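## Task

Lot numbers sit on the shelf lip directly beneath each cardboard box. Find every cardboard box in the storeroom whose lot number starts with 4 and place it on the desk. The boxes must rest there on their own, not be held by the robot, at the end. The robot must not tip over or finish leaning.

## Robot and tools

ROBOT. A simulated Hello Robot Stretch 4 with a single arm: an omni-wheel base, a lift sliding on a mast, an arm that telescopes forward, a three-joint wrist and a two-finger gripper. It stands about 1.6 m tall; the base edge lies within 0.23 m of the base origin. Cameras: head_camera (420x560), head_left_camera and head_right_camera (fisheye, 420x672), wrist_camera (616x392). Loose objects may occasionally get a brief shove from outside. The simulation keeps running between calls; the robot keeps its last command meanwhile.

FRAMES. Base frame: origin on the floor below the base centre, x forward, y left, z up. hand_pose (a point between the open fingertips) is reported in this frame and may be slightly wrong. With all wrist joints at 0 the hand axes match the base axes. Odometry frame = base frame at scene start. Camera calibration gives K, distortion D and T_world_to_cam, which maps base-frame points into each camera frame (OpenCV conventions, metres); poses carry small errors, larger for the wrist camera when the arm is extended.

TOOL execute_actions. Arguments: "actions" (a list holding one action or nothing; empty just reports state and images) and optional "cameras" (list of head_camera, head_left_camera, head_right_camera, wrist_camera, or "all"; omitted/null means all, [] means none; an unknown name rejects the call). One action may contain:
- "base": exactly one relative move, measured from where the base located itself in the latest state report: {"translate_m": d} straight drive, forward positive, -2 to 2 m; {"strafe_m": d} sideways, left positive, -2 to 2 m; {"rotate_rad": d} spin in place, counter-clockwise positive, -3.2 to 3.2 rad.
- "joints": absolute targets by name (single arm, one object): lift_m 0 to 1.2 m; arm_m 0 to 0.55 m extension; wrist_yaw_rad -1.134 to 4.276 (0 points forward, positive turns left, 3.14 is folded back, above 3.4 the arm may obstruct); wrist_pitch_rad -1.117 to 4.259 (0 level, 1.57 points down); wrist_roll_rad -1.117 to 4.259 (0 keeps fingers at equal height, positive turns clockwise viewed from behind); gripper_m -0.038 to 0.141, the fingertip gap in metres (negative makes fingers press together). Done tolerances: lift/arm ±0.004, yaw/roll ±0.02, pitch ±0.05, gripper ±0.004. A joint target outside its range is clipped and the result notes it; any other bad value or unknown key rejects the call with no motion.
- "pace": "slow", "default", "fast", "max" (base 0.1/0.3/0.4/0.6 m/s and 1/2/3/4 rad/s; with the lift above 0.2 these shrink, down to 0.3 m/s and 1 rad/s at lift 1.2).
- "contact_limits": {"arm_m": v}, 0 softest to 0.75 firmest, 0.5 if omitted; the arm stops once it pushes that hard.
- {"end_of_arm": "enable_torque"} alone: re-powers wrist or gripper motors that shut off; they then hold in place.
All motions in an action start at once; each action lasts at most 15 s. Joints or base left out may still be driving toward an earlier target without the statuses showing it. If a call reports a stop, any later execute_actions, wait or finished_scene in the same reply are skipped.

TOOL wait: {"seconds": 0 to 10}; commands nothing and returns state and images.
TOOL zoom_image: {"camera": name, "region": [x0, y0, x1, y1]} in pixels of that camera's latest full image, origin top-left, at most 504x504.
TOOL finished_scene: {"scene": 1 or 2}; closes the scene permanently, reports success, and gives the next task. Replying with no tool call ends all remaining scenes.

RESULTS. lidar_m: 12 distances (m) from the base origin, 30-degree sectors starting straight ahead and going counter-clockwise (4th left, 7th behind, 10th right); "-" means nothing seen or closer than 0.25 m. It senses from about 0.15 m up to robot height (so table tops register) and can miss glass, thin legs and things behind. wrist_depth_mm: 7x7 grid of median depths in mm (100 to 2000), row by row from top left; "-" too near, too far or hidden; the robot's own parts appear. base_odometry counts wheel turns, so slips look like travel; heading -3.142 to 3.142, left positive. If turned_by_wheels and turned_by_imu disagree by over about 0.1 rad, the base likely bumped or slid. base_tilt in degrees (forward/right positive, bias up to about 1.5). motor_effort: percent of maximum, positive toward larger joint values, peak in brackets (noisy); wheel_0..2 positive means turning right.
Statuses: "done"; "off_target" (stopped short, may still push); "contact_stop_at_<key>" (blocked, part goes slack, a loaded lift may sag, wheels may coast); "limit_stop_at_<name>"; "time_out"; "torque_fault" (wrist/gripper motor went limp, ignores commands until enable_torque). After stops the old target is dropped. "limit_stop_at_tilt": leaning over 6 degrees, lift, arm and wheels go slack until it straightens. "limit_stop_at_own_body": joint about to hit the robot; moving away still works. on_its_own lists unrequested behaviour; "held at" is a held target, not a position. A slack part holds again once commanded.

GRIPPING. Command gripper_m smaller than the object's width; the further below, the tighter, pulling the object toward the wrist by up to a third of the difference. Reading and "done" do not confirm a grasp; a firm squeeze (target 0 or above) shows in gripper effort. A load in a level gripper shifts pitch effort. If fingertips jam on a surface, raise the lift.

AVOID. Tipping: don't drive or turn carrying over 1 kg with arm_m above 0.2, especially at fast/max; avoid long hard pushes or pulls, especially with the gripper high. Torque faults from pressing the gripper into things or holding over about 2 kg level. Tilted-up plus rolled wrist poses (pitch below -0.2 with roll below -0.4 or above 4) risk self-collision. To unfold at scene start, send lift_m 0.4 with wrist_yaw_rad 0 together. Don't drop, slam or hit things.

Each tool is called after ">>>" as name(argument=value, ...), one argument or row to a line, values as JSON.

## Session

>>> execute_actions(
  actions=[],
)

Scene clock: 0.00 s.
base_odometry: x=+0.000 y=+0.000 heading=+0.000 (m, m, rad; odometry frame)
turned_by_wheels: +0.000 (rad since the last result)
turned_by_imu: +0.000 (rad since the last result)
base_tilt: forward=+0.0 right=+0.4 (deg)
lidar_m: 0.71 0.84 2.64 1.56 0.89 0.74 0.77 0.89 1.63 1.61 0.85 0.71
base_status: not commanded
joint_positions: lift_m=+0.212 arm_m=-0.002 wrist_yaw_rad=+3.108 wrist_pitch_rad=-0.015 wrist_roll_rad=-0.003 gripper_m=+0.057
joint_status: not commanded
motor_effort: lift_m=+17 arm_m=-1 wrist_yaw_rad=-2 wrist_pitch_rad=-6 wrist_roll_rad=+2 gripper_m=-5 wheel_0=+0 wheel_1=+1 wheel_2=+0 (%)
hand_pose: x=-0.1165 y=+0.0971 z=+0.3944 quat_wxyz=(+0.017, +0.007, -0.002, +1.000) (m; base frame)
wrist_depth_mm: - 143 917 904 831 798 759 / - 126 946 891 842 788 778 / - 133 204 904 842 798 768 / 118 142 917 878 842 798 759 / 1921 991 946 891 831 809 768 / 1430 1008 196 891 192 809 768 / 946 931 946 - 831 798 768
pictures: head_camera, head_left_camera, head_right_camera, wrist_camera
Images, in order (width x height): head_camera 420x560, head_left_camera 420x672, head_right_camera 420x672, wrist_camera 616x392.

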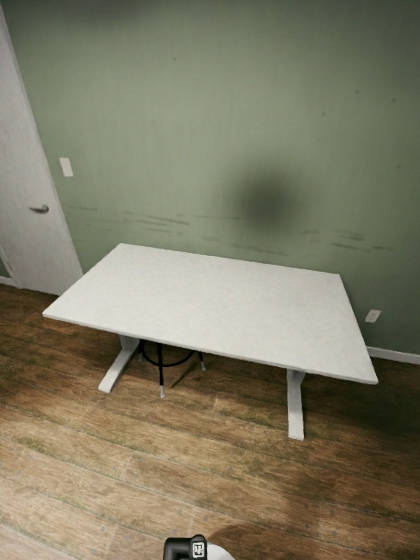

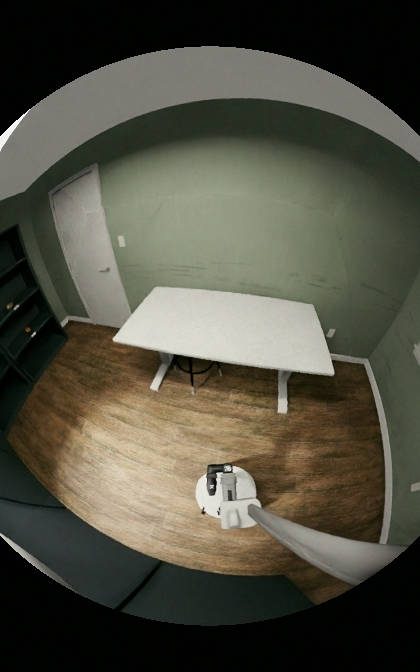

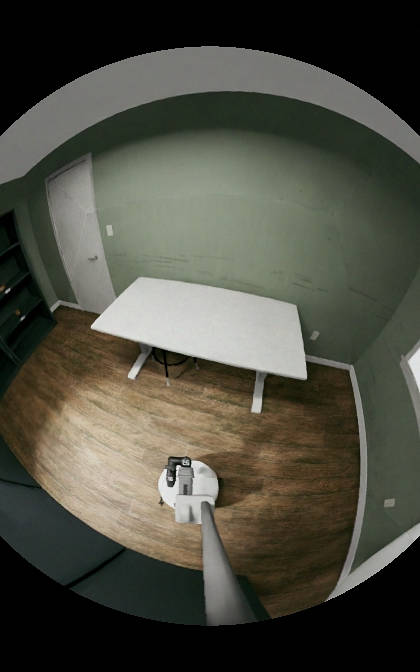

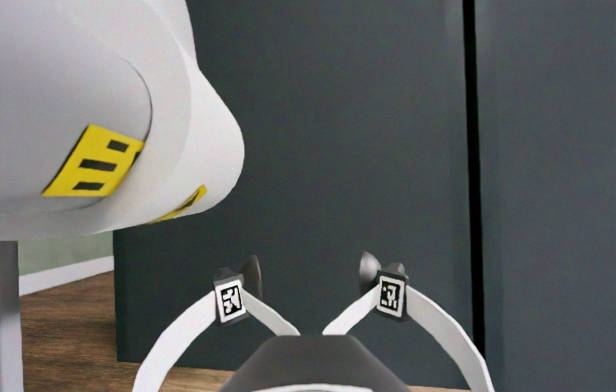

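>>> execute_actions(
  actions=[
    {"base": {"rotate_rad": 1.3}},
  ],
)

Scene clock: 4.83 s.
base_odometry: x=+0.000 y=+0.000 heading=+1.299 (m, m, rad; odometry frame)
turned_by_wheels: +1.299 (rad since the last result)
turned_by_imu: +1.322 (rad since the last result)
base_tilt: forward=+0.1 right=+0.4 (deg)
lidar_m: 2.64 1.07 0.78 0.75 0.78 1.72 1.64 1.68 0.76 0.70 0.75 1.01
base_status: done
joint_positions: lift_m=+0.212 arm_m=-0.002 wrist_yaw_rad=+3.108 wrist_pitch_rad=-0.015 wrist_roll_rad=-0.003 gripper_m=+0.057
joint_status: not commanded
motor_effort: lift_m=+18(18) arm_m=-1(1) wrist_yaw_rad=-1(1) wrist_pitch_rad=-7(6) wrist_roll_rad=+2(3) gripper_m=+0(1) wheel_0=-3(8) wheel_1=-2(7) wheel_2=-2(8) (%)
hand_pose: x=-0.1165 y=+0.0971 z=+0.3944 quat_wxyz=(+0.017, +0.007, -0.002, +1.000) (m; base frame)
wrist_depth_mm: - 142 1808 1808 1808 1863 1863 / - 126 1756 1808 1863 1863 1863 / - 133 204 1863 1808 1808 1921 / 118 142 1808 1863 1808 1863 1921 / 1756 1756 1808 1808 1808 1808 1863 / 1430 1537 196 1464 192 1397 1336 / 946 946 991 - 960 878 917
pictures: head_camera, head_left_camera, head_right_camera, wrist_camera
camera_calibration (this result's frames):
wrist_camera: T_world_to_cam=[[0.0224645, 0.999159, -0.0342889, -0.0754141], [-0.00944106, -0.034084, -0.999374, 0.453025], [-0.999703, 0.0227742, 0.00866744, 0.109754], [0, 0, 0, 1]] pos_world=[0.115693, 0.088292, 0.449204]
Images, in order (width x height): head_camera 420x560, head_left_camera 420x672, head_right_camera 420x672, wrist_camera 616x392.

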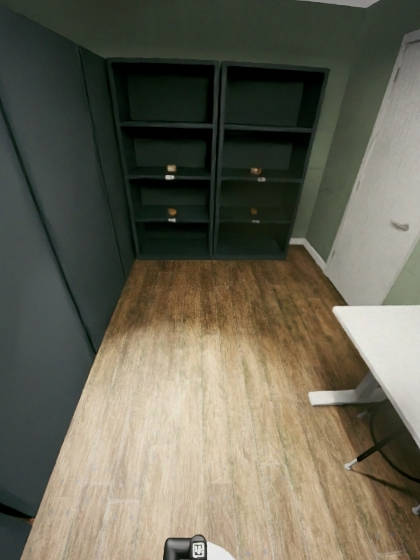

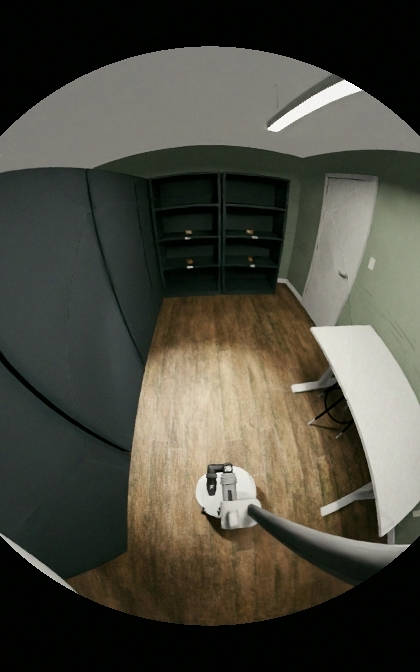

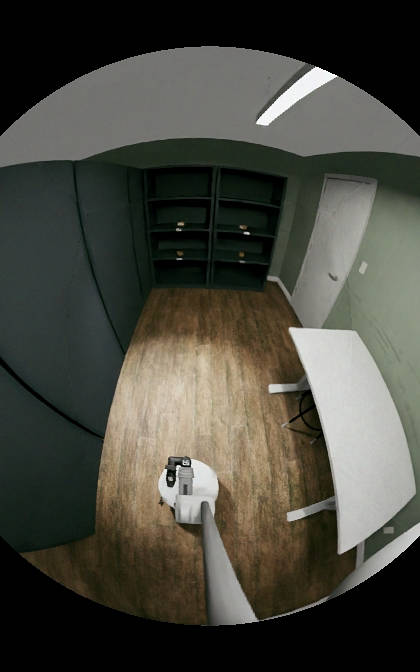

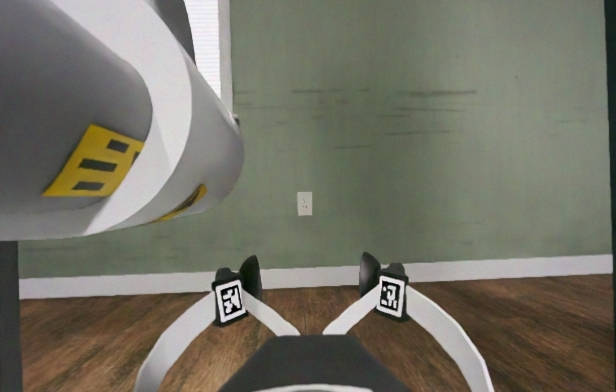

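>>> zoom_image(
  camera="head_camera",
  region=[110, 140, 320, 260],
)

Region (110, 140, 320, 260) of head_camera's 420x560 image, scaled by 2.400, with more detail than that image has; it fills the top 288 rows of this view, and the rest is white.

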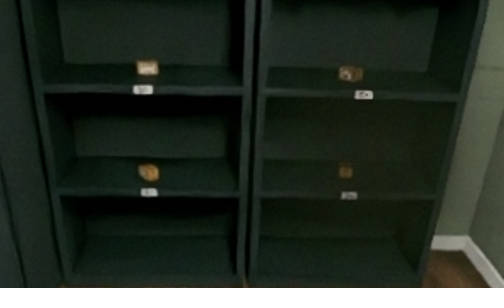

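>>> zoom_image(
  camera="head_camera",
  region=[150, 160, 200, 230],
)

>>> zoom_image(
  camera="head_camera",
  region=[235, 160, 285, 230],
)

Region (150, 160, 200, 230) of head_camera's 420x560 image, scaled by 7.200, with more detail than that image has; it fills the left 360 columns of this view, and the rest is white.

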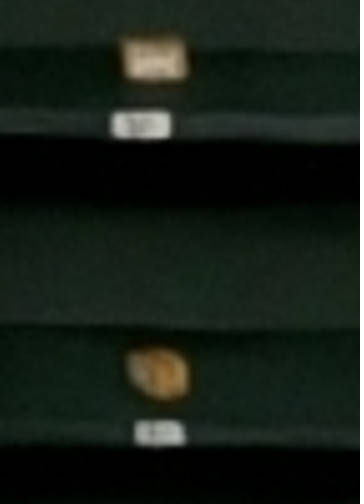

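Region (235, 160, 285, 230) of head_camera's 420x560 image, scaled by 7.200, with more detail than that image has; it fills the left 360 columns of this view, and the rest is white.

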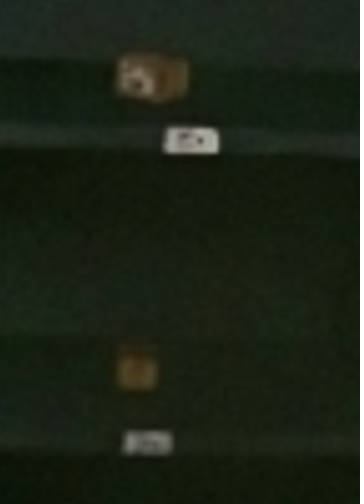

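>>> execute_actions(
  actions=[
    {"base": {"translate_m": 1.4}, "joints": {"lift_m": 0.5, "wrist_yaw_rad": 0, "gripper_m": 0.12}, "pace": "fast"},
  ],
)

Scene clock: 21.63 s.
base_odometry: x=+0.375 y=+1.349 heading=+1.300 (m, m, rad; odometry frame)
turned_by_wheels: +0.000 (rad since the last result)
turned_by_imu: +0.008 (rad since the last result)
base_tilt: forward=+0.0 right=+0.4 (deg)
lidar_m: 1.23 1.06 0.79 0.74 0.78 1.10 3.07 1.03 0.85 1.48 1.55 1.26
base_status: done
joint_positions: lift_m=+0.500 arm_m=-0.002 wrist_yaw_rad=+0.000 wrist_pitch_rad=-0.015 wrist_roll_rad=-0.003 gripper_m=+0.120
joint_status: all done
motor_effort: lift_m=+21(29) arm_m=-1(1) wrist_yaw_rad=-2(6) wrist_pitch_rad=-7(7) wrist_roll_rad=+1(2) gripper_m=+1(3) wheel_0=+0(7) wheel_1=+0(7) wheel_2=+2(13) (%)
hand_pose: x=+0.4573 y=-0.0874 z=+0.6822 quat_wxyz=(+1.000, -0.002, -0.007, +0.000) (m; base frame)
wrist_depth_mm: 1138 1499 1499 1336 1499 1464 1430 / 1078 1499 1464 1160 1499 1499 1308 / 1078 1464 1499 1336 1499 1499 1397 / 1098 1499 1499 1464 1499 1537 1430 / 1060 1366 1255 1182 1205 1308 1281 / 1098 1430 218 1499 1499 1499 1397 / 1078 1366 1499 - 1397 1308 1308
pictures: head_camera, head_left_camera, head_right_camera, wrist_camera
camera_calibration (this result's frames):
wrist_camera: T_world_to_cam=[[0.0112213, -0.999349, -0.0342885, -0.0636474], [0.008277, 0.0343823, -0.999374, 0.737661], [0.999903, 0.0109304, 0.00865742, -0.230362], [0, 0, 0, 1]] pos_world=[0.224948, -0.0864504, 0.737011]
Images, in order (width x height): head_camera 420x560, head_left_camera 420x672, head_right_camera 420x672, wrist_camera 616x392.

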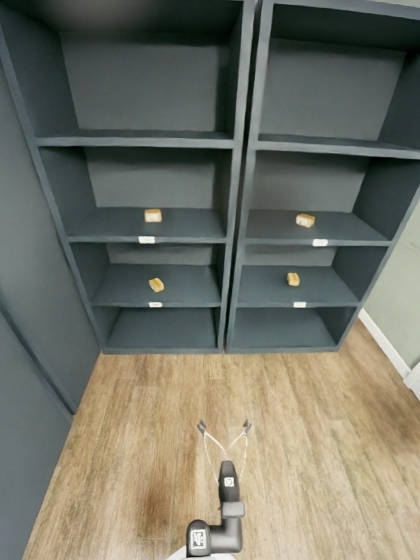

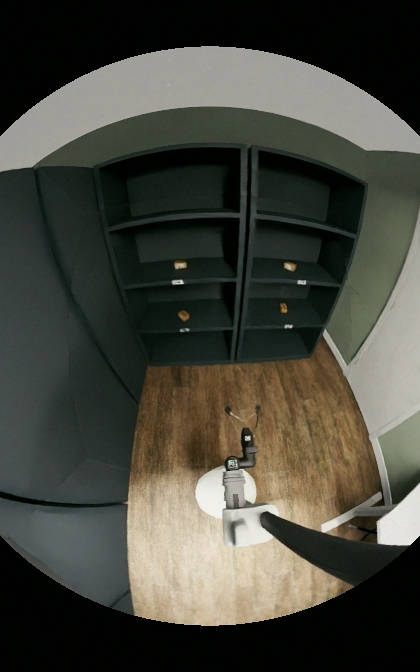

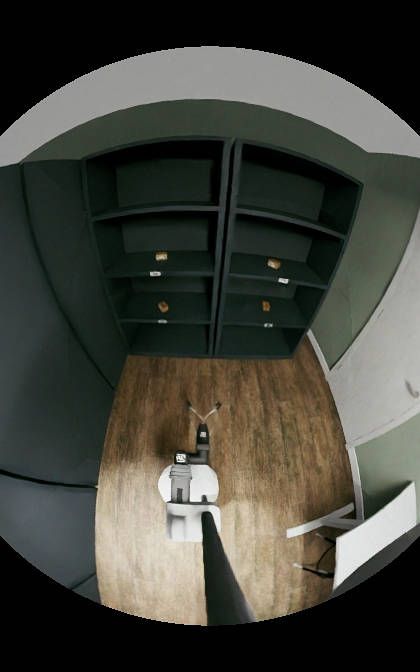

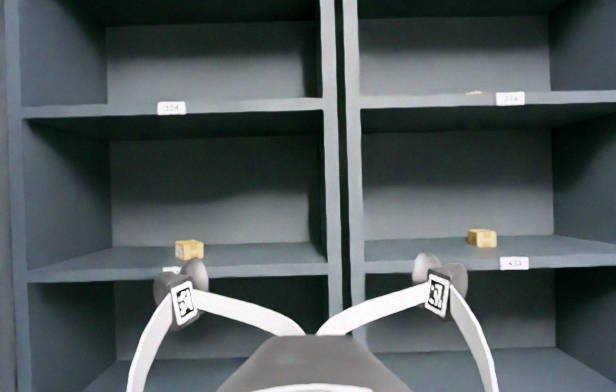

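>>> zoom_image(
  camera="head_camera",
  region=[110, 200, 230, 320],
)

>>> zoom_image(
  camera="head_camera",
  region=[250, 200, 370, 320],
)

>>> zoom_image(
  camera="wrist_camera",
  region=[440, 70, 600, 290],
)

>>> zoom_image(
  camera="wrist_camera",
  region=[120, 80, 260, 290],
)

Region (110, 200, 230, 320) of head_camera's 420x560 image, scaled by 4.200, with more detail than that image has.

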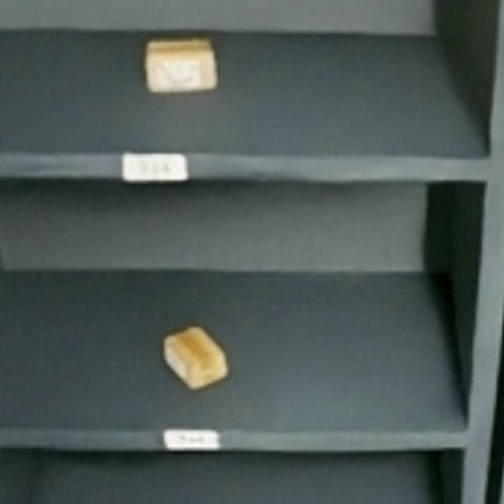

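Region (250, 200, 370, 320) of head_camera's 420x560 image, scaled by 4.200, with more detail than that image has.

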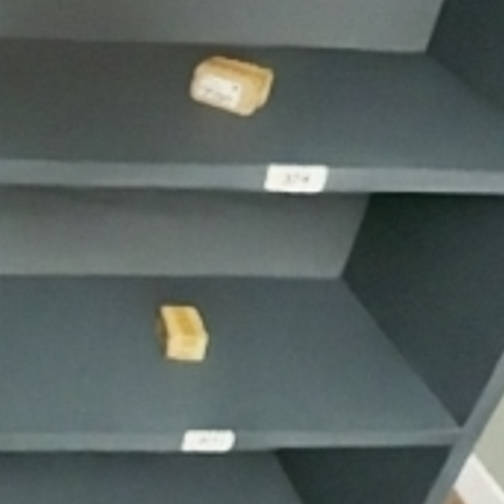

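Region (440, 70, 600, 290) of wrist_camera's 616x392 image, scaled by 2.291; it fills the left 367 columns of this view, and the rest is white.

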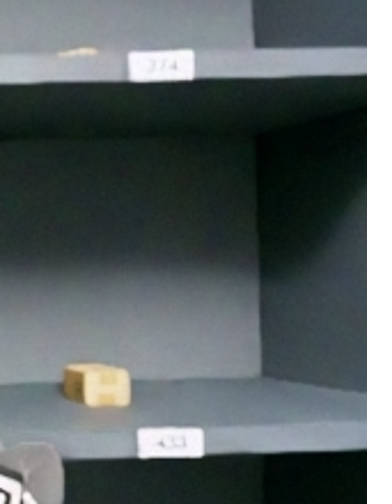

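Region (120, 80, 260, 290) of wrist_camera's 616x392 image, scaled by 2.400.

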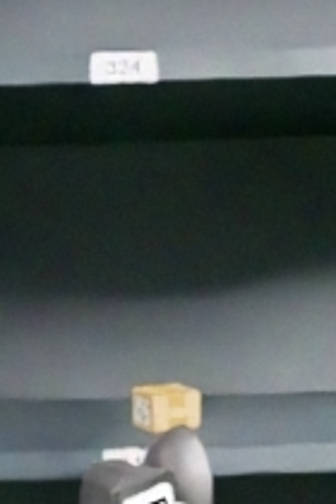

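>>> execute_actions(
  actions=[
    {"base": {"translate_m": 0.5}, "joints": {"lift_m": 0.42, "gripper_m": 0.141}, "pace": "fast"},
  ],
  cameras=["head_camera", "wrist_camera"],
)

Scene clock: 73.10 s.
base_odometry: x=+0.509 y=+1.831 heading=+1.300 (m, m, rad; odometry frame)
turned_by_wheels: +0.000 (rad since the last result)
turned_by_imu: +0.002 (rad since the last result)
base_tilt: forward=+0.1 right=+0.4 (deg)
lidar_m: 0.73 0.74 0.76 0.75 0.79 1.09 3.63 1.18 1.33 1.49 1.02 0.76
base_status: done
joint_positions: lift_m=+0.420 arm_m=-0.002 wrist_yaw_rad=+0.000 wrist_pitch_rad=-0.015 wrist_roll_rad=-0.003 gripper_m=+0.141
joint_status: all done
motor_effort: lift_m=+14(19) arm_m=-1(1) wrist_yaw_rad=-2(1) wrist_pitch_rad=-5(7) wrist_roll_rad=+3(0) gripper_m=-4(2) wheel_0=+0(8) wheel_1=+0(8) wheel_2=+0(12) (%)
hand_pose: x=+0.4573 y=-0.0874 z=+0.6028 quat_wxyz=(+1.000, -0.002, -0.007, +0.000) (m; base frame)
wrist_depth_mm: 661 668 676 691 517 715 715 / 976 976 976 960 517 976 991 / 991 991 991 976 517 976 976 / 976 976 991 976 521 991 991 / 831 654 759 723 521 661 640 / 991 521 521 521 517 991 976 / 991 991 991 - 521 976 991
pictures: head_camera, wrist_camera
camera_calibration (this result's frames):
wrist_camera: T_world_to_cam=[[0.0112122, -0.999349, -0.0342887, -0.0663695], [0.00825742, 0.0343823, -0.999375, 0.658276], [0.999903, 0.010922, 0.00863755, -0.229663], [0, 0, 0, 1]] pos_world=[0.224949, -0.0864509, 0.657572]
Images, in order (width x height): head_camera 420x560, wrist_camera 616x392.

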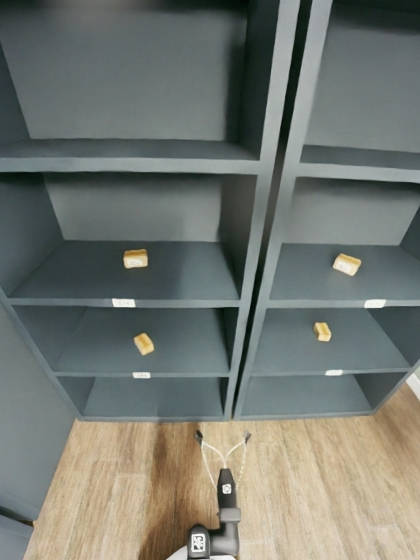

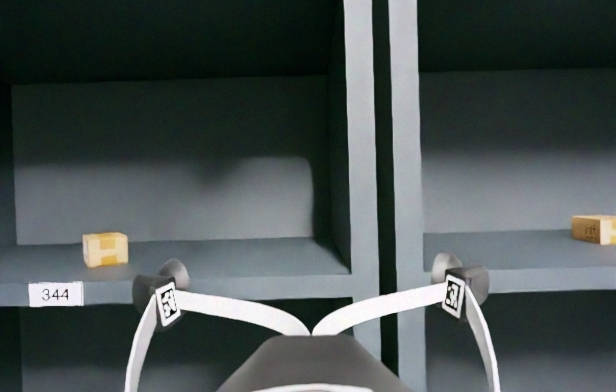

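>>> execute_actions(
  actions=[
    {"base": {"strafe_m": -0.62}, "pace": "fast"},
  ],
  cameras=["head_camera", "wrist_camera"],
)

Scene clock: 92.00 s.
base_odometry: x=+1.106 y=+1.665 heading=+1.300 (m, m, rad; odometry frame)
turned_by_wheels: +0.000 (rad since the last result)
turned_by_imu: -0.003 (rad since the last result)
base_tilt: forward=+0.1 right=+0.3 (deg)
lidar_m: 0.71 0.75 1.03 1.36 1.43 1.98 0.90 0.93 0.85 0.88 0.91 0.74
base_status: done
joint_positions: lift_m=+0.420 arm_m=-0.002 wrist_yaw_rad=+0.000 wrist_pitch_rad=-0.015 wrist_roll_rad=-0.003 gripper_m=+0.141
joint_status: not commanded
motor_effort: lift_m=+14(15) arm_m=-1(1) wrist_yaw_rad=-1(2) wrist_pitch_rad=-7(8) wrist_roll_rad=+2(2) gripper_m=-2(5) wheel_0=-3(9) wheel_1=+2(15) wheel_2=-1(1) (%)
hand_pose: x=+0.4573 y=-0.0874 z=+0.6028 quat_wxyz=(+1.000, -0.002, -0.007, +0.000) (m; base frame)
wrist_depth_mm: 621 676 683 691 699 683 530 / 647 917 976 976 960 788 535 / 647 991 976 976 976 788 539 / 647 976 976 991 976 788 544 / 609 778 768 699 699 661 535 / 574 517 512 512 517 661 535 / 627 866 991 - 976 831 549
pictures: head_camera, wrist_camera
camera_calibration (this result's frames):
wrist_camera: T_world_to_cam=[[0.0111132, -0.99935, -0.0342886, -0.0663533], [0.00826083, 0.0343813, -0.999375, 0.658261], [0.999904, 0.010823, 0.00863755, -0.229663], [0, 0, 0, 1]] pos_world=[0.22494, -0.0864565, 0.657558]
Images, in order (width x height): head_camera 420x560, wrist_camera 616x392.

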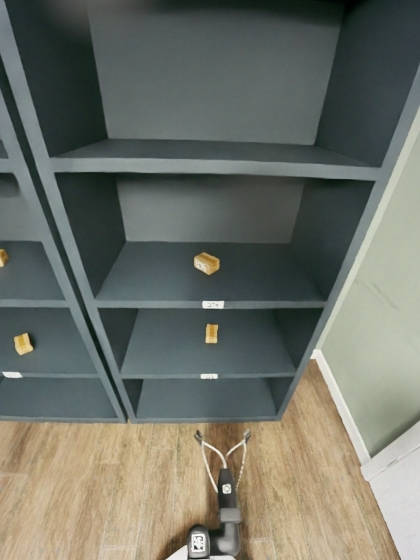

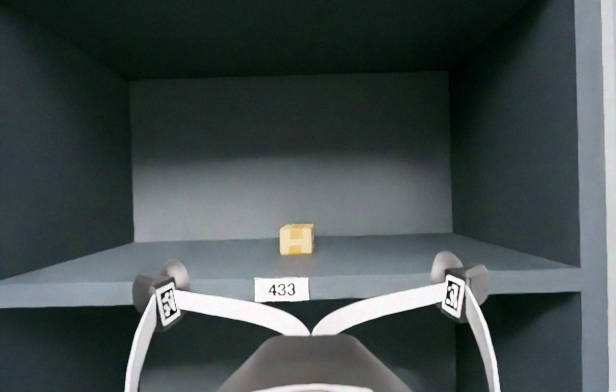

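>>> execute_actions(
  actions=[
    {"base": {"translate_m": 0.15}, "joints": {"lift_m": 0.48, "arm_m": 0.2, "wrist_pitch_rad": 0.2}},
  ],
  cameras=["head_camera", "wrist_camera"],
)

Scene clock: 116.03 s.
base_odometry: x=+1.146 y=+1.809 heading=+1.300 (m, m, rad; odometry frame)
turned_by_wheels: +0.000 (rad since the last result)
turned_by_imu: +0.000 (rad since the last result)
base_tilt: forward=+0.0 right=+0.4 (deg)
lidar_m: 0.57 0.60 0.82 1.35 1.40 1.96 1.06 1.10 0.90 0.87 0.92 0.61
base_status: done
joint_positions: lift_m=+0.480 arm_m=+0.199 wrist_yaw_rad=+0.000 wrist_pitch_rad=+0.202 wrist_roll_rad=-0.003 gripper_m=+0.141
joint_status: all done
motor_effort: lift_m=+22(26) arm_m=+4(7) wrist_yaw_rad=-2(2) wrist_pitch_rad=-8(5) wrist_roll_rad=+2(2) gripper_m=-1(1) wheel_0=+1(9) wheel_1=+1(3) wheel_2=+1(11) (%)
hand_pose: x=+0.6527 y=-0.0874 z=+0.5999 quat_wxyz=(+0.995, -0.002, +0.101, +0.000) (m; base frame)
wrist_depth_mm: 559 559 564 564 564 564 539 / 580 580 585 585 585 580 535 / 597 603 597 603 603 603 544 / 615 615 621 621 615 609 535 / 455 452 439 359 427 418 413 / 322 285 283 309 276 272 297 / 247 236 245 - 238 236 233
pictures: head_camera, wrist_camera
camera_calibration (this result's frames):
wrist_camera: T_world_to_cam=[[0.0036706, -0.999349, -0.0358839, -0.0627485], [-0.207329, 0.0343439, -0.977668, 0.781488], [0.978264, 0.0110284, -0.207068, -0.281486], [0, 0, 0, 1]] pos_world=[0.437623, -0.0864427, 0.703497]
Images, in order (width x height): head_camera 420x560, wrist_camera 616x392.

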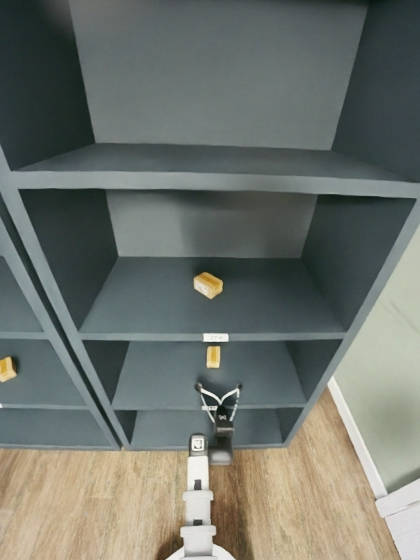

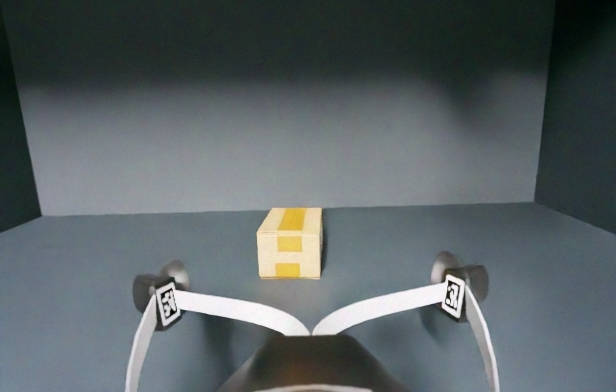

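>>> execute_actions(
  actions=[
    {"base": {"strafe_m": 0.015}, "joints": {"lift_m": 0.455, "arm_m": 0.37}},
  ],
  cameras=["head_camera", "wrist_camera"],
)

Scene clock: 144.53 s.
base_odometry: x=+1.132 y=+1.813 heading=+1.300 (m, m, rad; odometry frame)
turned_by_wheels: +0.000 (rad since the last result)
turned_by_imu: -0.001 (rad since the last result)
base_tilt: forward=+0.1 right=+0.4 (deg)
lidar_m: 0.56 0.59 0.84 1.34 1.40 1.96 1.06 1.08 0.93 0.89 0.93 0.60
base_status: done
joint_positions: lift_m=+0.455 arm_m=+0.369 wrist_yaw_rad=+0.000 wrist_pitch_rad=+0.202 wrist_roll_rad=-0.003 gripper_m=+0.141
joint_status: all done
motor_effort: lift_m=+14(20) arm_m=+5(5) wrist_yaw_rad=-2(0) wrist_pitch_rad=-7(8) wrist_roll_rad=+1(1) gripper_m=+2(1) wheel_0=-1(10) wheel_1=+1(8) wheel_2=+0(0) (%)
hand_pose: x=+0.8227 y=-0.0874 z=+0.5756 quat_wxyz=(+0.995, -0.002, +0.101, +0.000) (m; base frame)
wrist_depth_mm: 399 407 404 404 402 402 407 / 413 415 415 418 421 418 418 / 430 427 433 433 433 433 436 / 442 445 449 445 449 449 449 / 387 379 375 232 357 351 347 / 272 241 236 180 231 229 252 / 209 199 206 - 201 198 197
pictures: head_camera, wrist_camera
camera_calibration (this result's frames):
wrist_camera: T_world_to_cam=[[0.00361091, -0.999349, -0.0358841, -0.0642138], [-0.207364, 0.034356, -0.97766, 0.792933], [0.978257, 0.0109713, -0.207105, -0.452766], [0, 0, 0, 1]] pos_world=[0.607579, -0.0864466, 0.679145]
Images, in order (width x height): head_camera 420x560, wrist_camera 616x392.

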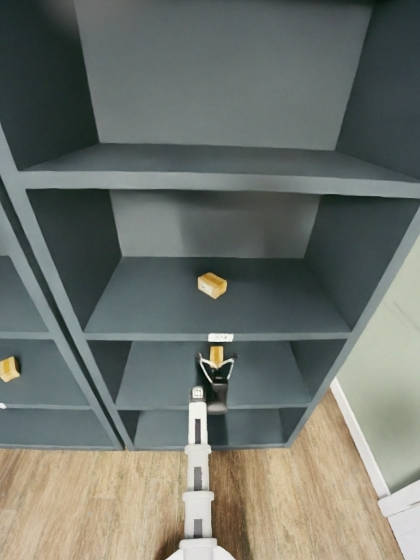

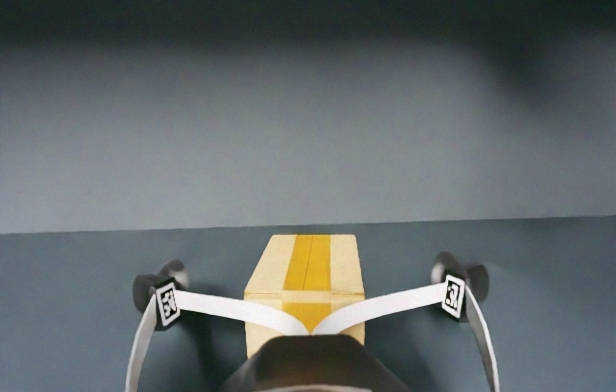

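>>> execute_actions(
  actions=[
    {"joints": {"lift_m": 0.448, "gripper_m": 0.02}},
  ],
  cameras=["wrist_camera"],
)

Scene clock: 155.53 s.
base_odometry: x=+1.132 y=+1.813 heading=+1.300 (m, m, rad; odometry frame)
turned_by_wheels: +0.000 (rad since the last result)
turned_by_imu: -0.001 (rad since the last result)
base_tilt: forward=+0.1 right=+0.4 (deg)
lidar_m: 0.57 0.60 0.83 1.34 1.39 1.97 1.06 1.11 0.94 0.89 0.93 0.60
base_status: not commanded
joint_positions: lift_m=+0.448 arm_m=+0.369 wrist_yaw_rad=+0.000 wrist_pitch_rad=+0.203 wrist_roll_rad=-0.003 gripper_m=+0.020
joint_status: all done
motor_effort: lift_m=+13(10) arm_m=+5(5) wrist_yaw_rad=-2(2) wrist_pitch_rad=-8(9) wrist_roll_rad=+2(2) gripper_m=-17(17) wheel_0=-1(1) wheel_1=+1(1) wheel_2=+0(0) (%)
hand_pose: x=+0.8226 y=-0.0874 z=+0.5683 quat_wxyz=(+0.995, -0.002, +0.101, +0.000) (m; base frame)
wrist_depth_mm: 402 402 404 402 404 404 404 / 415 415 415 415 418 418 418 / 430 430 430 433 433 433 433 / 442 445 442 445 445 445 445 / 364 357 351 206 336 330 327 / 256 253 183 172 183 240 237 / 198 186 195 - 190 180 186
pictures: wrist_camera
camera_calibration (this result's frames):
wrist_camera: T_world_to_cam=[[0.00356218, -0.99935, -0.0358868, -0.0644369], [-0.208172, 0.0343597, -0.977488, 0.78642], [0.978086, 0.0109526, -0.207914, -0.453618], [0, 0, 0, 1]] pos_world=[0.607617, -0.0864479, 0.672091]
Images, in order (width x height): wrist_camera 616x392.

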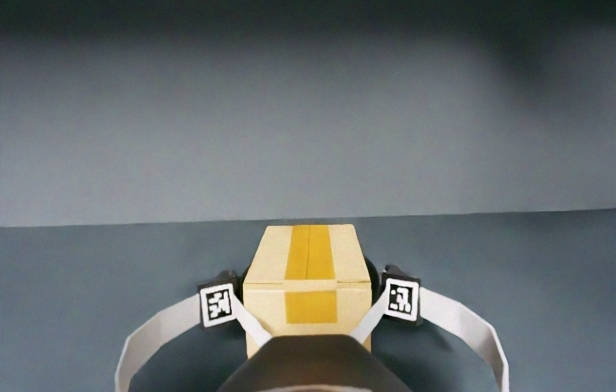

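>>> execute_actions(
  actions=[
    {"joints": {"lift_m": 0.49}},
  ],
  cameras=["wrist_camera"],
)

Scene clock: 160.07 s.
base_odometry: x=+1.132 y=+1.813 heading=+1.300 (m, m, rad; odometry frame)
turned_by_wheels: +0.000 (rad since the last result)
turned_by_imu: -0.001 (rad since the last result)
base_tilt: forward=+0.1 right=+0.4 (deg)
lidar_m: 0.55 0.60 0.82 1.34 1.40 1.97 1.06 1.12 0.94 0.90 0.92 0.58
base_status: not commanded
joint_positions: lift_m=+0.490 arm_m=+0.369 wrist_yaw_rad=+0.000 wrist_pitch_rad=+0.203 wrist_roll_rad=-0.003 gripper_m=+0.020
joint_status: all done
motor_effort: lift_m=+22(24) arm_m=+5(5) wrist_yaw_rad=-2(2) wrist_pitch_rad=-9(8) wrist_roll_rad=+3(2) gripper_m=-17(17) wheel_0=-1(1) wheel_1=+1(1) wheel_2=+0(0) (%)
hand_pose: x=+0.8226 y=-0.0874 z=+0.6096 quat_wxyz=(+0.995, -0.002, +0.102, +0.000) (m; base frame)
wrist_depth_mm: 402 402 402 402 404 402 410 / 415 418 413 415 418 421 421 / 430 430 430 430 433 433 433 / 445 445 445 445 449 452 449 / 452 455 459 206 442 439 433 / 338 334 183 172 182 315 312 / 260 247 256 - 250 237 246
pictures: wrist_camera
camera_calibration (this result's frames):
wrist_camera: T_world_to_cam=[[0.00355352, -0.99935, -0.0358876, -0.0629488], [-0.208413, 0.0343596, -0.977437, 0.826908], [0.978034, 0.0109528, -0.208156, -0.44484], [0, 0, 0, 1]] pos_world=[0.607631, -0.0864479, 0.713396]
Images, in order (width x height): wrist_camera 616x392.

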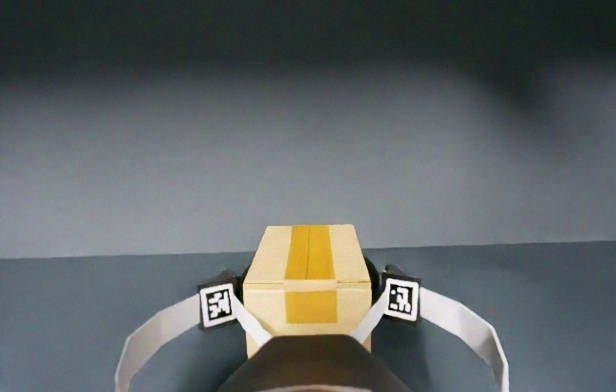

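>>> execute_actions(
  actions=[
    {"base": {"translate_m": -0.2}, "joints": {"arm_m": 0.0, "lift_m": 0.52}},
  ],
  cameras=[],
)

>>> execute_actions(
  actions=[
    {"base": {"rotate_rad": 3.1}, "joints": {"lift_m": 0.74}},
  ],
)

Scene clock: 173.37 s.
base_odometry: x=+1.078 y=+1.620 heading=+1.300 (m, m, rad; odometry frame)
turned_by_wheels: +0.000 (rad since the last result)
turned_by_imu: -0.003 (rad since the last result)
base_tilt: forward=+0.0 right=+0.4 (deg)
lidar_m: 0.77 0.80 1.13 1.34 1.41 1.97 0.86 0.89 0.90 0.88 0.93 0.80
base_status: done
joint_positions: lift_m=+0.520 arm_m=+0.001 wrist_yaw_rad=+0.000 wrist_pitch_rad=+0.204 wrist_roll_rad=-0.003 gripper_m=+0.020
joint_status: all done
motor_effort: lift_m=+21(21) arm_m=-5(5) wrist_yaw_rad=-1(0) wrist_pitch_rad=-11(10) wrist_roll_rad=+2(1) gripper_m=-17(15) wheel_0=-2(2) wheel_1=+0(4) wheel_2=-2(8) (%)
hand_pose: x=+0.4542 y=-0.0875 z=+0.6396 quat_wxyz=(+0.995, -0.002, +0.102, +0.000) (m; base frame)
wrist_depth_mm: 634 854 931 946 946 798 544 / 634 960 976 976 976 809 554 / 621 946 991 1008 1008 820 574 / 627 831 931 917 878 768 603 / 591 609 591 206 591 615 609 / 609 854 183 171 183 732 647 / 634 798 1008 - 976 798 976
pictures: none
No camera images: the call's "cameras" was empty. Leave "cameras" out to get every camera's image.

Scene clock: 176.20 s.
base_odometry: x=+1.078 y=+1.620 heading=-1.884 (m, m, rad; odometry frame)
turned_by_wheels: +3.100 (rad since the last result)
turned_by_imu: +3.155 (rad since the last result)
base_tilt: forward=+0.1 right=+0.4 (deg)
lidar_m: 0.87 0.87 0.93 0.86 0.92 0.83 0.77 0.80 1.08 1.35 1.39 1.88
base_status: done
joint_positions: lift_m=+0.740 arm_m=+0.001 wrist_yaw_rad=+0.000 wrist_pitch_rad=+0.203 wrist_roll_rad=-0.003 gripper_m=+0.020
joint_status: all done
motor_effort: lift_m=+22(17) arm_m=-5(5) wrist_yaw_rad=-2(2) wrist_pitch_rad=-9(10) wrist_roll_rad=+3(2) gripper_m=-17(19) wheel_0=-2(5) wheel_1=-1(8) wheel_2=+0(8) (%)
hand_pose: x=+0.4543 y=-0.0874 z=+0.8596 quat_wxyz=(+0.995, -0.002, +0.101, +0.000) (m; base frame)
wrist_depth_mm: 1576 - - - - - 1708 / 1537 - - - - - 1708 / 1537 - - - - - 1708 / 1160 1118 1499 - - - 1808 / 732 723 - 206 - - 1756 / 831 1808 183 172 183 1808 1708 / 842 1182 1464 - 1430 1336 1397
pictures: head_camera, head_left_camera, head_right_camera, wrist_camera
camera_calibration (this result's frames):
wrist_camera: T_world_to_cam=[[0.00365206, -0.999349, -0.0358928, -0.0526798], [-0.208319, 0.0343453, -0.977458, 0.994517], [0.978054, 0.0110469, -0.208058, -0.0326571], [0, 0, 0, 1]] pos_world=[0.23931, -0.0864417, 0.963413]
Images, in order (width x height): head_camera 420x560, head_left_camera 420x672, head_right_camera 420x672, wrist_camera 616x392.

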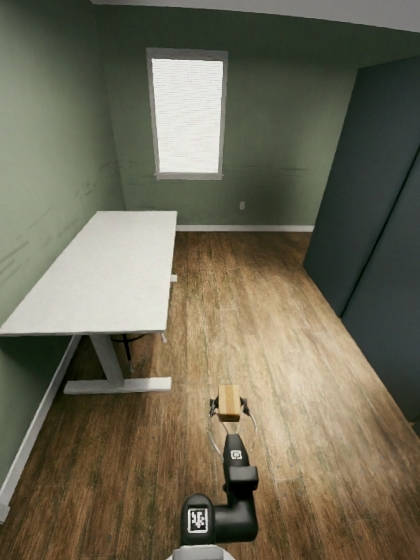

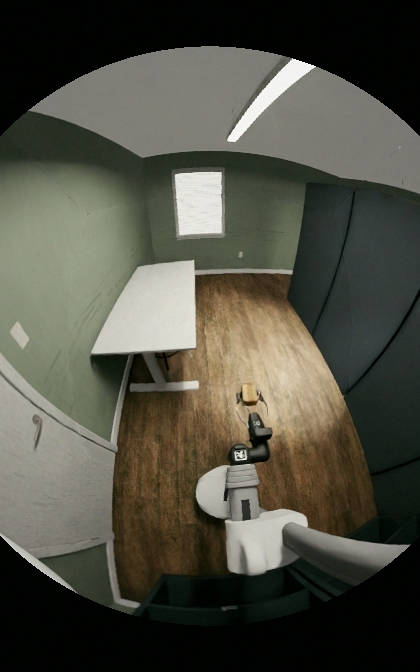

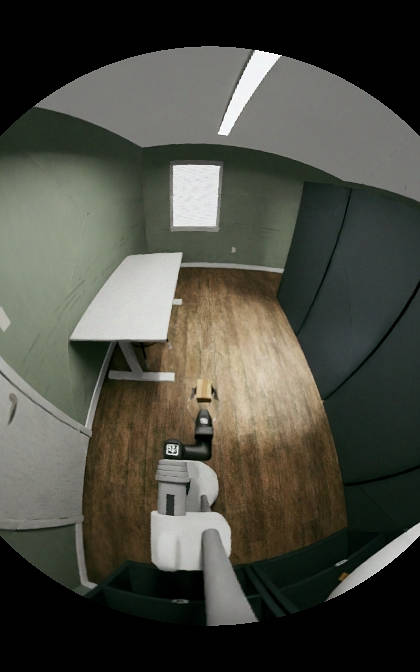

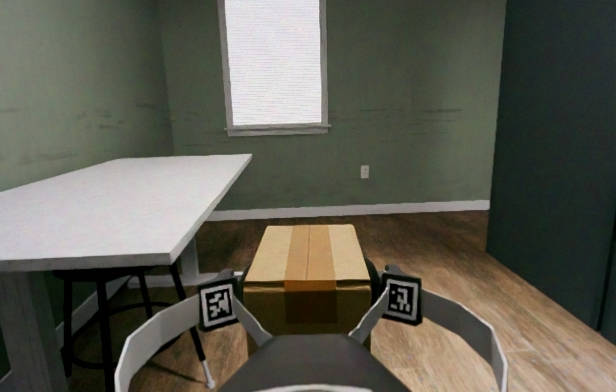

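>>> execute_actions(
  actions=[
    {"base": {"rotate_rad": 0.42}, "joints": {"arm_m": 0.25, "lift_m": 0.70}},
  ],
  cameras=[],
)

>>> execute_actions(
  actions=[
    {"base": {"translate_m": 0.22}, "joints": {"arm_m": 0.45, "lift_m": 0.675}},
  ],
  cameras=["head_camera", "wrist_camera"],
)

Scene clock: 219.30 s.
base_odometry: x=+1.078 y=+1.620 heading=-1.464 (m, m, rad; odometry frame)
turned_by_wheels: +0.420 (rad since the last result)
turned_by_imu: +0.426 (rad since the last result)
base_tilt: forward=+0.0 right=+0.4 (deg)
lidar_m: 0.86 1.02 0.87 0.91 0.87 0.77 0.78 1.00 1.34 1.36 1.71 1.07
base_status: done
joint_positions: lift_m=+0.700 arm_m=+0.249 wrist_yaw_rad=+0.000 wrist_pitch_rad=+0.203 wrist_roll_rad=-0.003 gripper_m=+0.020
joint_status: all done
motor_effort: lift_m=+15(21) arm_m=+5(5) wrist_yaw_rad=-2(0) wrist_pitch_rad=-8(12) wrist_roll_rad=+3(3) gripper_m=-17(16) wheel_0=-3(8) wheel_1=+0(5) wheel_2=-2(9) (%)
hand_pose: x=+0.7026 y=-0.0874 z=+0.8202 quat_wxyz=(+0.995, -0.002, +0.102, +0.000) (m; base frame)
wrist_depth_mm: 788 1008 1397 - - - - / 798 1008 1397 - - - - / 798 1042 1430 1983 - - - / 788 917 891 866 842 - - / 661 591 535 206 517 - - / 831 1008 183 172 182 1756 1708 / 831 991 699 - 1366 1308 1366
pictures: none
No camera images: the call's "cameras" was empty. Leave "cameras" out to get every camera's image.

Scene clock: 221.47 s.
base_odometry: x=+1.102 y=+1.402 heading=-1.464 (m, m, rad; odometry frame)
turned_by_wheels: +0.000 (rad since the last result)
turned_by_imu: +0.001 (rad since the last result)
base_tilt: forward=+0.0 right=+0.4 (deg)
lidar_m: 0.65 0.84 0.77 0.82 1.03 0.97 1.00 1.26 1.43 1.44 1.84 0.66
base_status: done
joint_positions: lift_m=+0.675 arm_m=+0.449 wrist_yaw_rad=+0.000 wrist_pitch_rad=+0.203 wrist_roll_rad=-0.003 gripper_m=+0.020
joint_status: all done
motor_effort: lift_m=+14(18) arm_m=+4(6) wrist_yaw_rad=-2(0) wrist_pitch_rad=-9(9) wrist_roll_rad=+2(1) gripper_m=-18(17) wheel_0=+3(7) wheel_1=+1(5) wheel_2=-1(10) (%)
hand_pose: x=+0.9027 y=-0.0874 z=+0.7952 quat_wxyz=(+0.995, -0.002, +0.102, +0.000) (m; base frame)
wrist_depth_mm: 627 809 1118 1708 - - - / 640 809 1138 1756 - - - / 640 831 1138 1618 - - - / 654 768 778 750 732 699 - / 477 469 459 206 442 433 508 / 336 332 183 171 182 314 310 / 258 245 255 - 249 236 244
pictures: head_camera, wrist_camera
camera_calibration (this result's frames):
wrist_camera: T_world_to_cam=[[0.00367998, -0.999349, -0.0358938, -0.0566451], [-0.208437, 0.0343391, -0.977433, 1.02503], [0.978029, 0.0110785, -0.208175, -0.484467], [0, 0, 0, 1]] pos_world=[0.687685, -0.0864395, 0.899008]
Images, in order (width x height): head_camera 420x560, wrist_camera 616x392.

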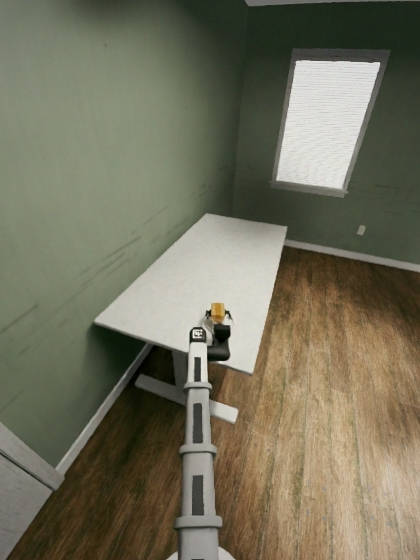

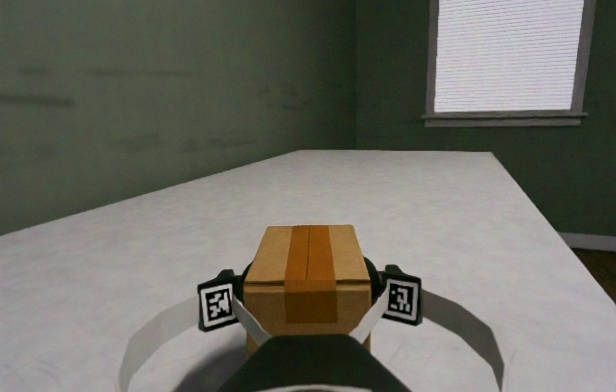

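>>> execute_actions(
  actions=[
    {"joints": {"lift_m": 0.636}},
  ],
  cameras=["wrist_camera"],
)

Scene clock: 229.43 s.
base_odometry: x=+1.102 y=+1.402 heading=-1.464 (m, m, rad; odometry frame)
turned_by_wheels: +0.000 (rad since the last result)
turned_by_imu: -0.001 (rad since the last result)
base_tilt: forward=+0.1 right=+0.4 (deg)
lidar_m: 0.69 0.82 0.76 0.83 1.05 0.99 1.00 1.26 1.43 1.45 1.82 0.64
base_status: not commanded
joint_positions: lift_m=+0.636 arm_m=+0.449 wrist_yaw_rad=+0.000 wrist_pitch_rad=+0.203 wrist_roll_rad=-0.003 gripper_m=+0.020
joint_status: all done
motor_effort: lift_m=+14(18) arm_m=+4(4) wrist_yaw_rad=-2(2) wrist_pitch_rad=-10(9) wrist_roll_rad=+2(3) gripper_m=-18(16) wheel_0=+2(3) wheel_1=+1(1) wheel_2=-1(1) (%)
hand_pose: x=+0.9027 y=-0.0874 z=+0.7562 quat_wxyz=(+0.995, -0.002, +0.102, +0.000) (m; base frame)
wrist_depth_mm: 634 809 1098 1756 - - - / 634 820 1138 1808 - - - / 647 831 1098 1576 - - - / 609 615 597 574 559 544 - / 366 359 353 206 342 336 330 / 258 255 183 171 183 241 240 / 199 189 196 - 191 182 187
pictures: wrist_camera
camera_calibration (this result's frames):
wrist_camera: T_world_to_cam=[[0.00367848, -0.999349, -0.0358942, -0.0580428], [-0.208474, 0.0343394, -0.977425, 0.986948], [0.978021, 0.0110784, -0.208211, -0.492549], [0, 0, 0, 1]] pos_world=[0.687689, -0.0864396, 0.86003]
Images, in order (width x height): wrist_camera 616x392.

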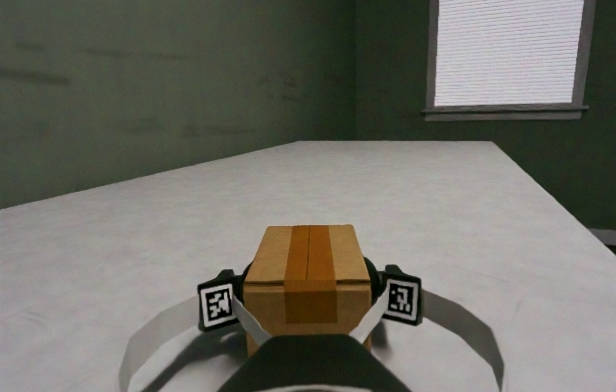

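>>> execute_actions(
  actions=[
    {"joints": {"lift_m": 0.634, "gripper_m": 0.10}},
  ],
  cameras=["wrist_camera"],
)

Scene clock: 235.87 s.
base_odometry: x=+1.102 y=+1.402 heading=-1.464 (m, m, rad; odometry frame)
turned_by_wheels: +0.000 (rad since the last result)
turned_by_imu: -0.001 (rad since the last result)
base_tilt: forward=+0.1 right=+0.4 (deg)
lidar_m: 0.68 0.84 0.75 0.82 1.04 0.98 1.02 1.25 1.41 1.45 1.85 0.65
base_status: not commanded
joint_positions: lift_m=+0.634 arm_m=+0.449 wrist_yaw_rad=+0.000 wrist_pitch_rad=+0.202 wrist_roll_rad=-0.003 gripper_m=+0.100
joint_status: all done
motor_effort: lift_m=+14(21) arm_m=+4(4) wrist_yaw_rad=-2(2) wrist_pitch_rad=-6(8) wrist_roll_rad=+0(0) gripper_m=+0(13) wheel_0=+3(2) wheel_1=+1(1) wheel_2=-1(1) (%)
hand_pose: x=+0.9027 y=-0.0874 z=+0.7546 quat_wxyz=(+0.995, -0.002, +0.101, +0.000) (m; base frame)
wrist_depth_mm: 634 809 1098 1756 - - - / 640 809 1118 1808 - - - / 647 831 1078 1537 - - - / 609 615 585 574 564 539 - / 364 357 351 210 338 332 329 / 255 253 195 183 197 228 238 / 197 187 194 - 190 180 186
pictures: wrist_camera
camera_calibration (this result's frames):
wrist_camera: T_world_to_cam=[[0.00369694, -0.999349, -0.0358897, -0.0581302], [-0.207196, 0.0343456, -0.977696, 0.984409], [0.978293, 0.0110507, -0.206934, -0.494177], [0, 0, 0, 1]] pos_world=[0.68763, -0.0864415, 0.858105]
Images, in order (width x height): wrist_camera 616x392.

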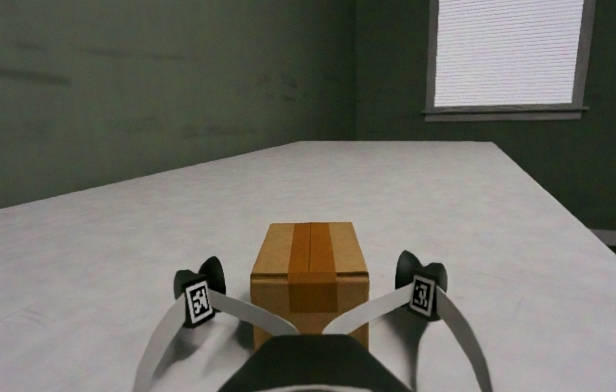

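>>> execute_actions(
  actions=[
    {"joints": {"lift_m": 0.645, "arm_m": 0.0}, "pace": "fast"},
  ],
  cameras=[],
)

>>> execute_actions(
  actions=[
    {"base": {"rotate_rad": -0.80}, "joints": {"lift_m": 0.45, "wrist_pitch_rad": 0.0}, "pace": "fast"},
  ],
  cameras=["head_camera"],
)

Scene clock: 261.63 s.
base_odometry: x=+1.102 y=+1.402 heading=-1.464 (m, m, rad; odometry frame)
turned_by_wheels: +0.000 (rad since the last result)
turned_by_imu: -0.001 (rad since the last result)
base_tilt: forward=+0.1 right=+0.4 (deg)
lidar_m: 0.66 0.83 0.76 0.81 1.03 0.97 0.99 1.26 1.43 1.46 1.81 0.65
base_status: not commanded
joint_positions: lift_m=+0.645 arm_m=+0.001 wrist_yaw_rad=+0.000 wrist_pitch_rad=+0.203 wrist_roll_rad=-0.003 gripper_m=+0.100
joint_status: all done
motor_effort: lift_m=+21(23) arm_m=-5(7) wrist_yaw_rad=-1(2) wrist_pitch_rad=-5(7) wrist_roll_rad=+3(2) gripper_m=+2(1) wheel_0=+3(2) wheel_1=+1(1) wheel_2=-1(1) (%)
hand_pose: x=+0.4543 y=-0.0875 z=+0.7649 quat_wxyz=(+0.995, -0.002, +0.101, +0.000) (m; base frame)
wrist_depth_mm: 798 1025 1430 - - - - / 809 1025 1430 - - - - / 809 1042 1366 1863 1708 - - / 750 683 647 627 621 - - / 820 1060 661 878 442 - - / 831 1042 202 1618 204 1576 1661 / 842 991 759 - 1281 1229 1281
pictures: none
No camera images: the call's "cameras" was empty. Leave "cameras" out to get every camera's image.

Scene clock: 263.17 s.
base_odometry: x=+1.102 y=+1.402 heading=-2.264 (m, m, rad; odometry frame)
turned_by_wheels: -0.800 (rad since the last result)
turned_by_imu: -0.815 (rad since the last result)
base_tilt: forward=+0.1 right=+0.4 (deg)
lidar_m: 2.32 0.65 0.70 0.81 0.78 0.88 0.99 0.96 1.07 1.46 1.43 1.56
base_status: done
joint_positions: lift_m=+0.450 arm_m=+0.001 wrist_yaw_rad=+0.000 wrist_pitch_rad=+0.003 wrist_roll_rad=-0.003 gripper_m=+0.100
joint_status: all done
motor_effort: lift_m=+14(24) arm_m=-5(5) wrist_yaw_rad=-1(2) wrist_pitch_rad=-9(9) wrist_roll_rad=+1(3) gripper_m=-1(3) wheel_0=+0(5) wheel_1=-1(9) wheel_2=+0(8) (%)
hand_pose: x=+0.4602 y=-0.0874 z=+0.6278 quat_wxyz=(+1.000, -0.002, +0.001, +0.000) (m; base frame)
wrist_depth_mm: - - - - - 1537 1205 / - - - - - 1537 1229 / - - - - - 1537 1205 / - - - - - 1537 1255 / - - - - - 1537 1229 / - - 202 - 204 1430 1229 / 1499 1397 1430 - 1430 1308 1229
pictures: head_camera
Images, in order (width x height): head_camera 420x560.

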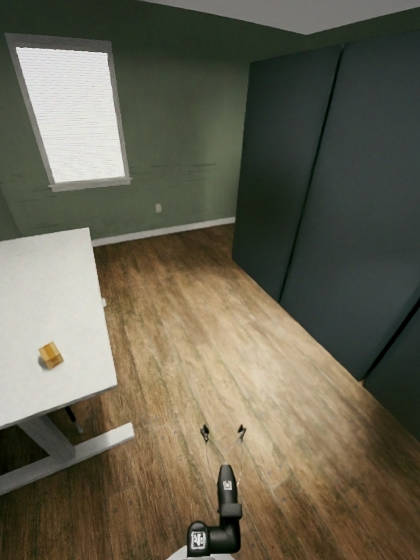

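>>> execute_actions(
  actions=[
    {"base": {"translate_m": 2.0}, "pace": "max"},
  ],
  cameras=["head_camera"],
)

Scene clock: 277.73 s.
base_odometry: x=-0.176 y=-0.137 heading=-2.264 (m, m, rad; odometry frame)
turned_by_wheels: +0.000 (rad since the last result)
turned_by_imu: +0.013 (rad since the last result)
base_tilt: forward=+0.1 right=+0.4 (deg)
lidar_m: 1.46 1.44 1.55 0.82 0.80 0.92 1.41 1.74 0.82 0.67 0.65 0.71
base_status: done
joint_positions: lift_m=+0.450 arm_m=+0.001 wrist_yaw_rad=+0.000 wrist_pitch_rad=+0.003 wrist_roll_rad=-0.003 gripper_m=+0.100
joint_status: not commanded
motor_effort: lift_m=+14(14) arm_m=-5(5) wrist_yaw_rad=-1(1) wrist_pitch_rad=-7(6) wrist_roll_rad=+2(2) gripper_m=+0(3) wheel_0=-1(13) wheel_1=+1(8) wheel_2=+1(15) (%)
hand_pose: x=+0.4602 y=-0.0874 z=+0.6278 quat_wxyz=(+1.000, -0.002, +0.001, +0.000) (m; base frame)
wrist_depth_mm: 1098 1182 1308 1430 1576 1756 1983 / 1078 1160 1281 1430 1576 1808 1921 / 1078 1182 1281 1430 1576 1808 1921 / 1078 1182 1308 1397 1618 1808 1921 / 1118 1182 1281 1430 1576 1808 1983 / 1078 1182 203 1397 204 1808 1863 / 1078 1160 1255 - 1397 1308 1366
pictures: head_camera
Images, in order (width x height): head_camera 420x560.

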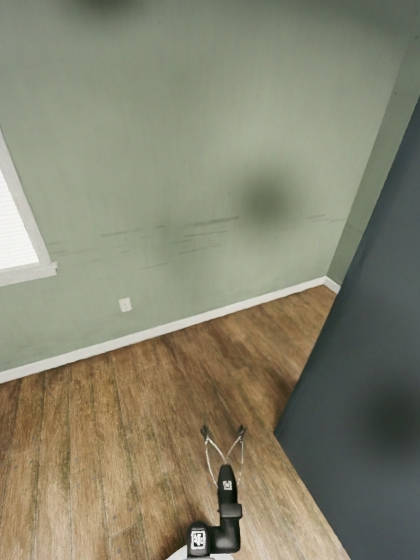

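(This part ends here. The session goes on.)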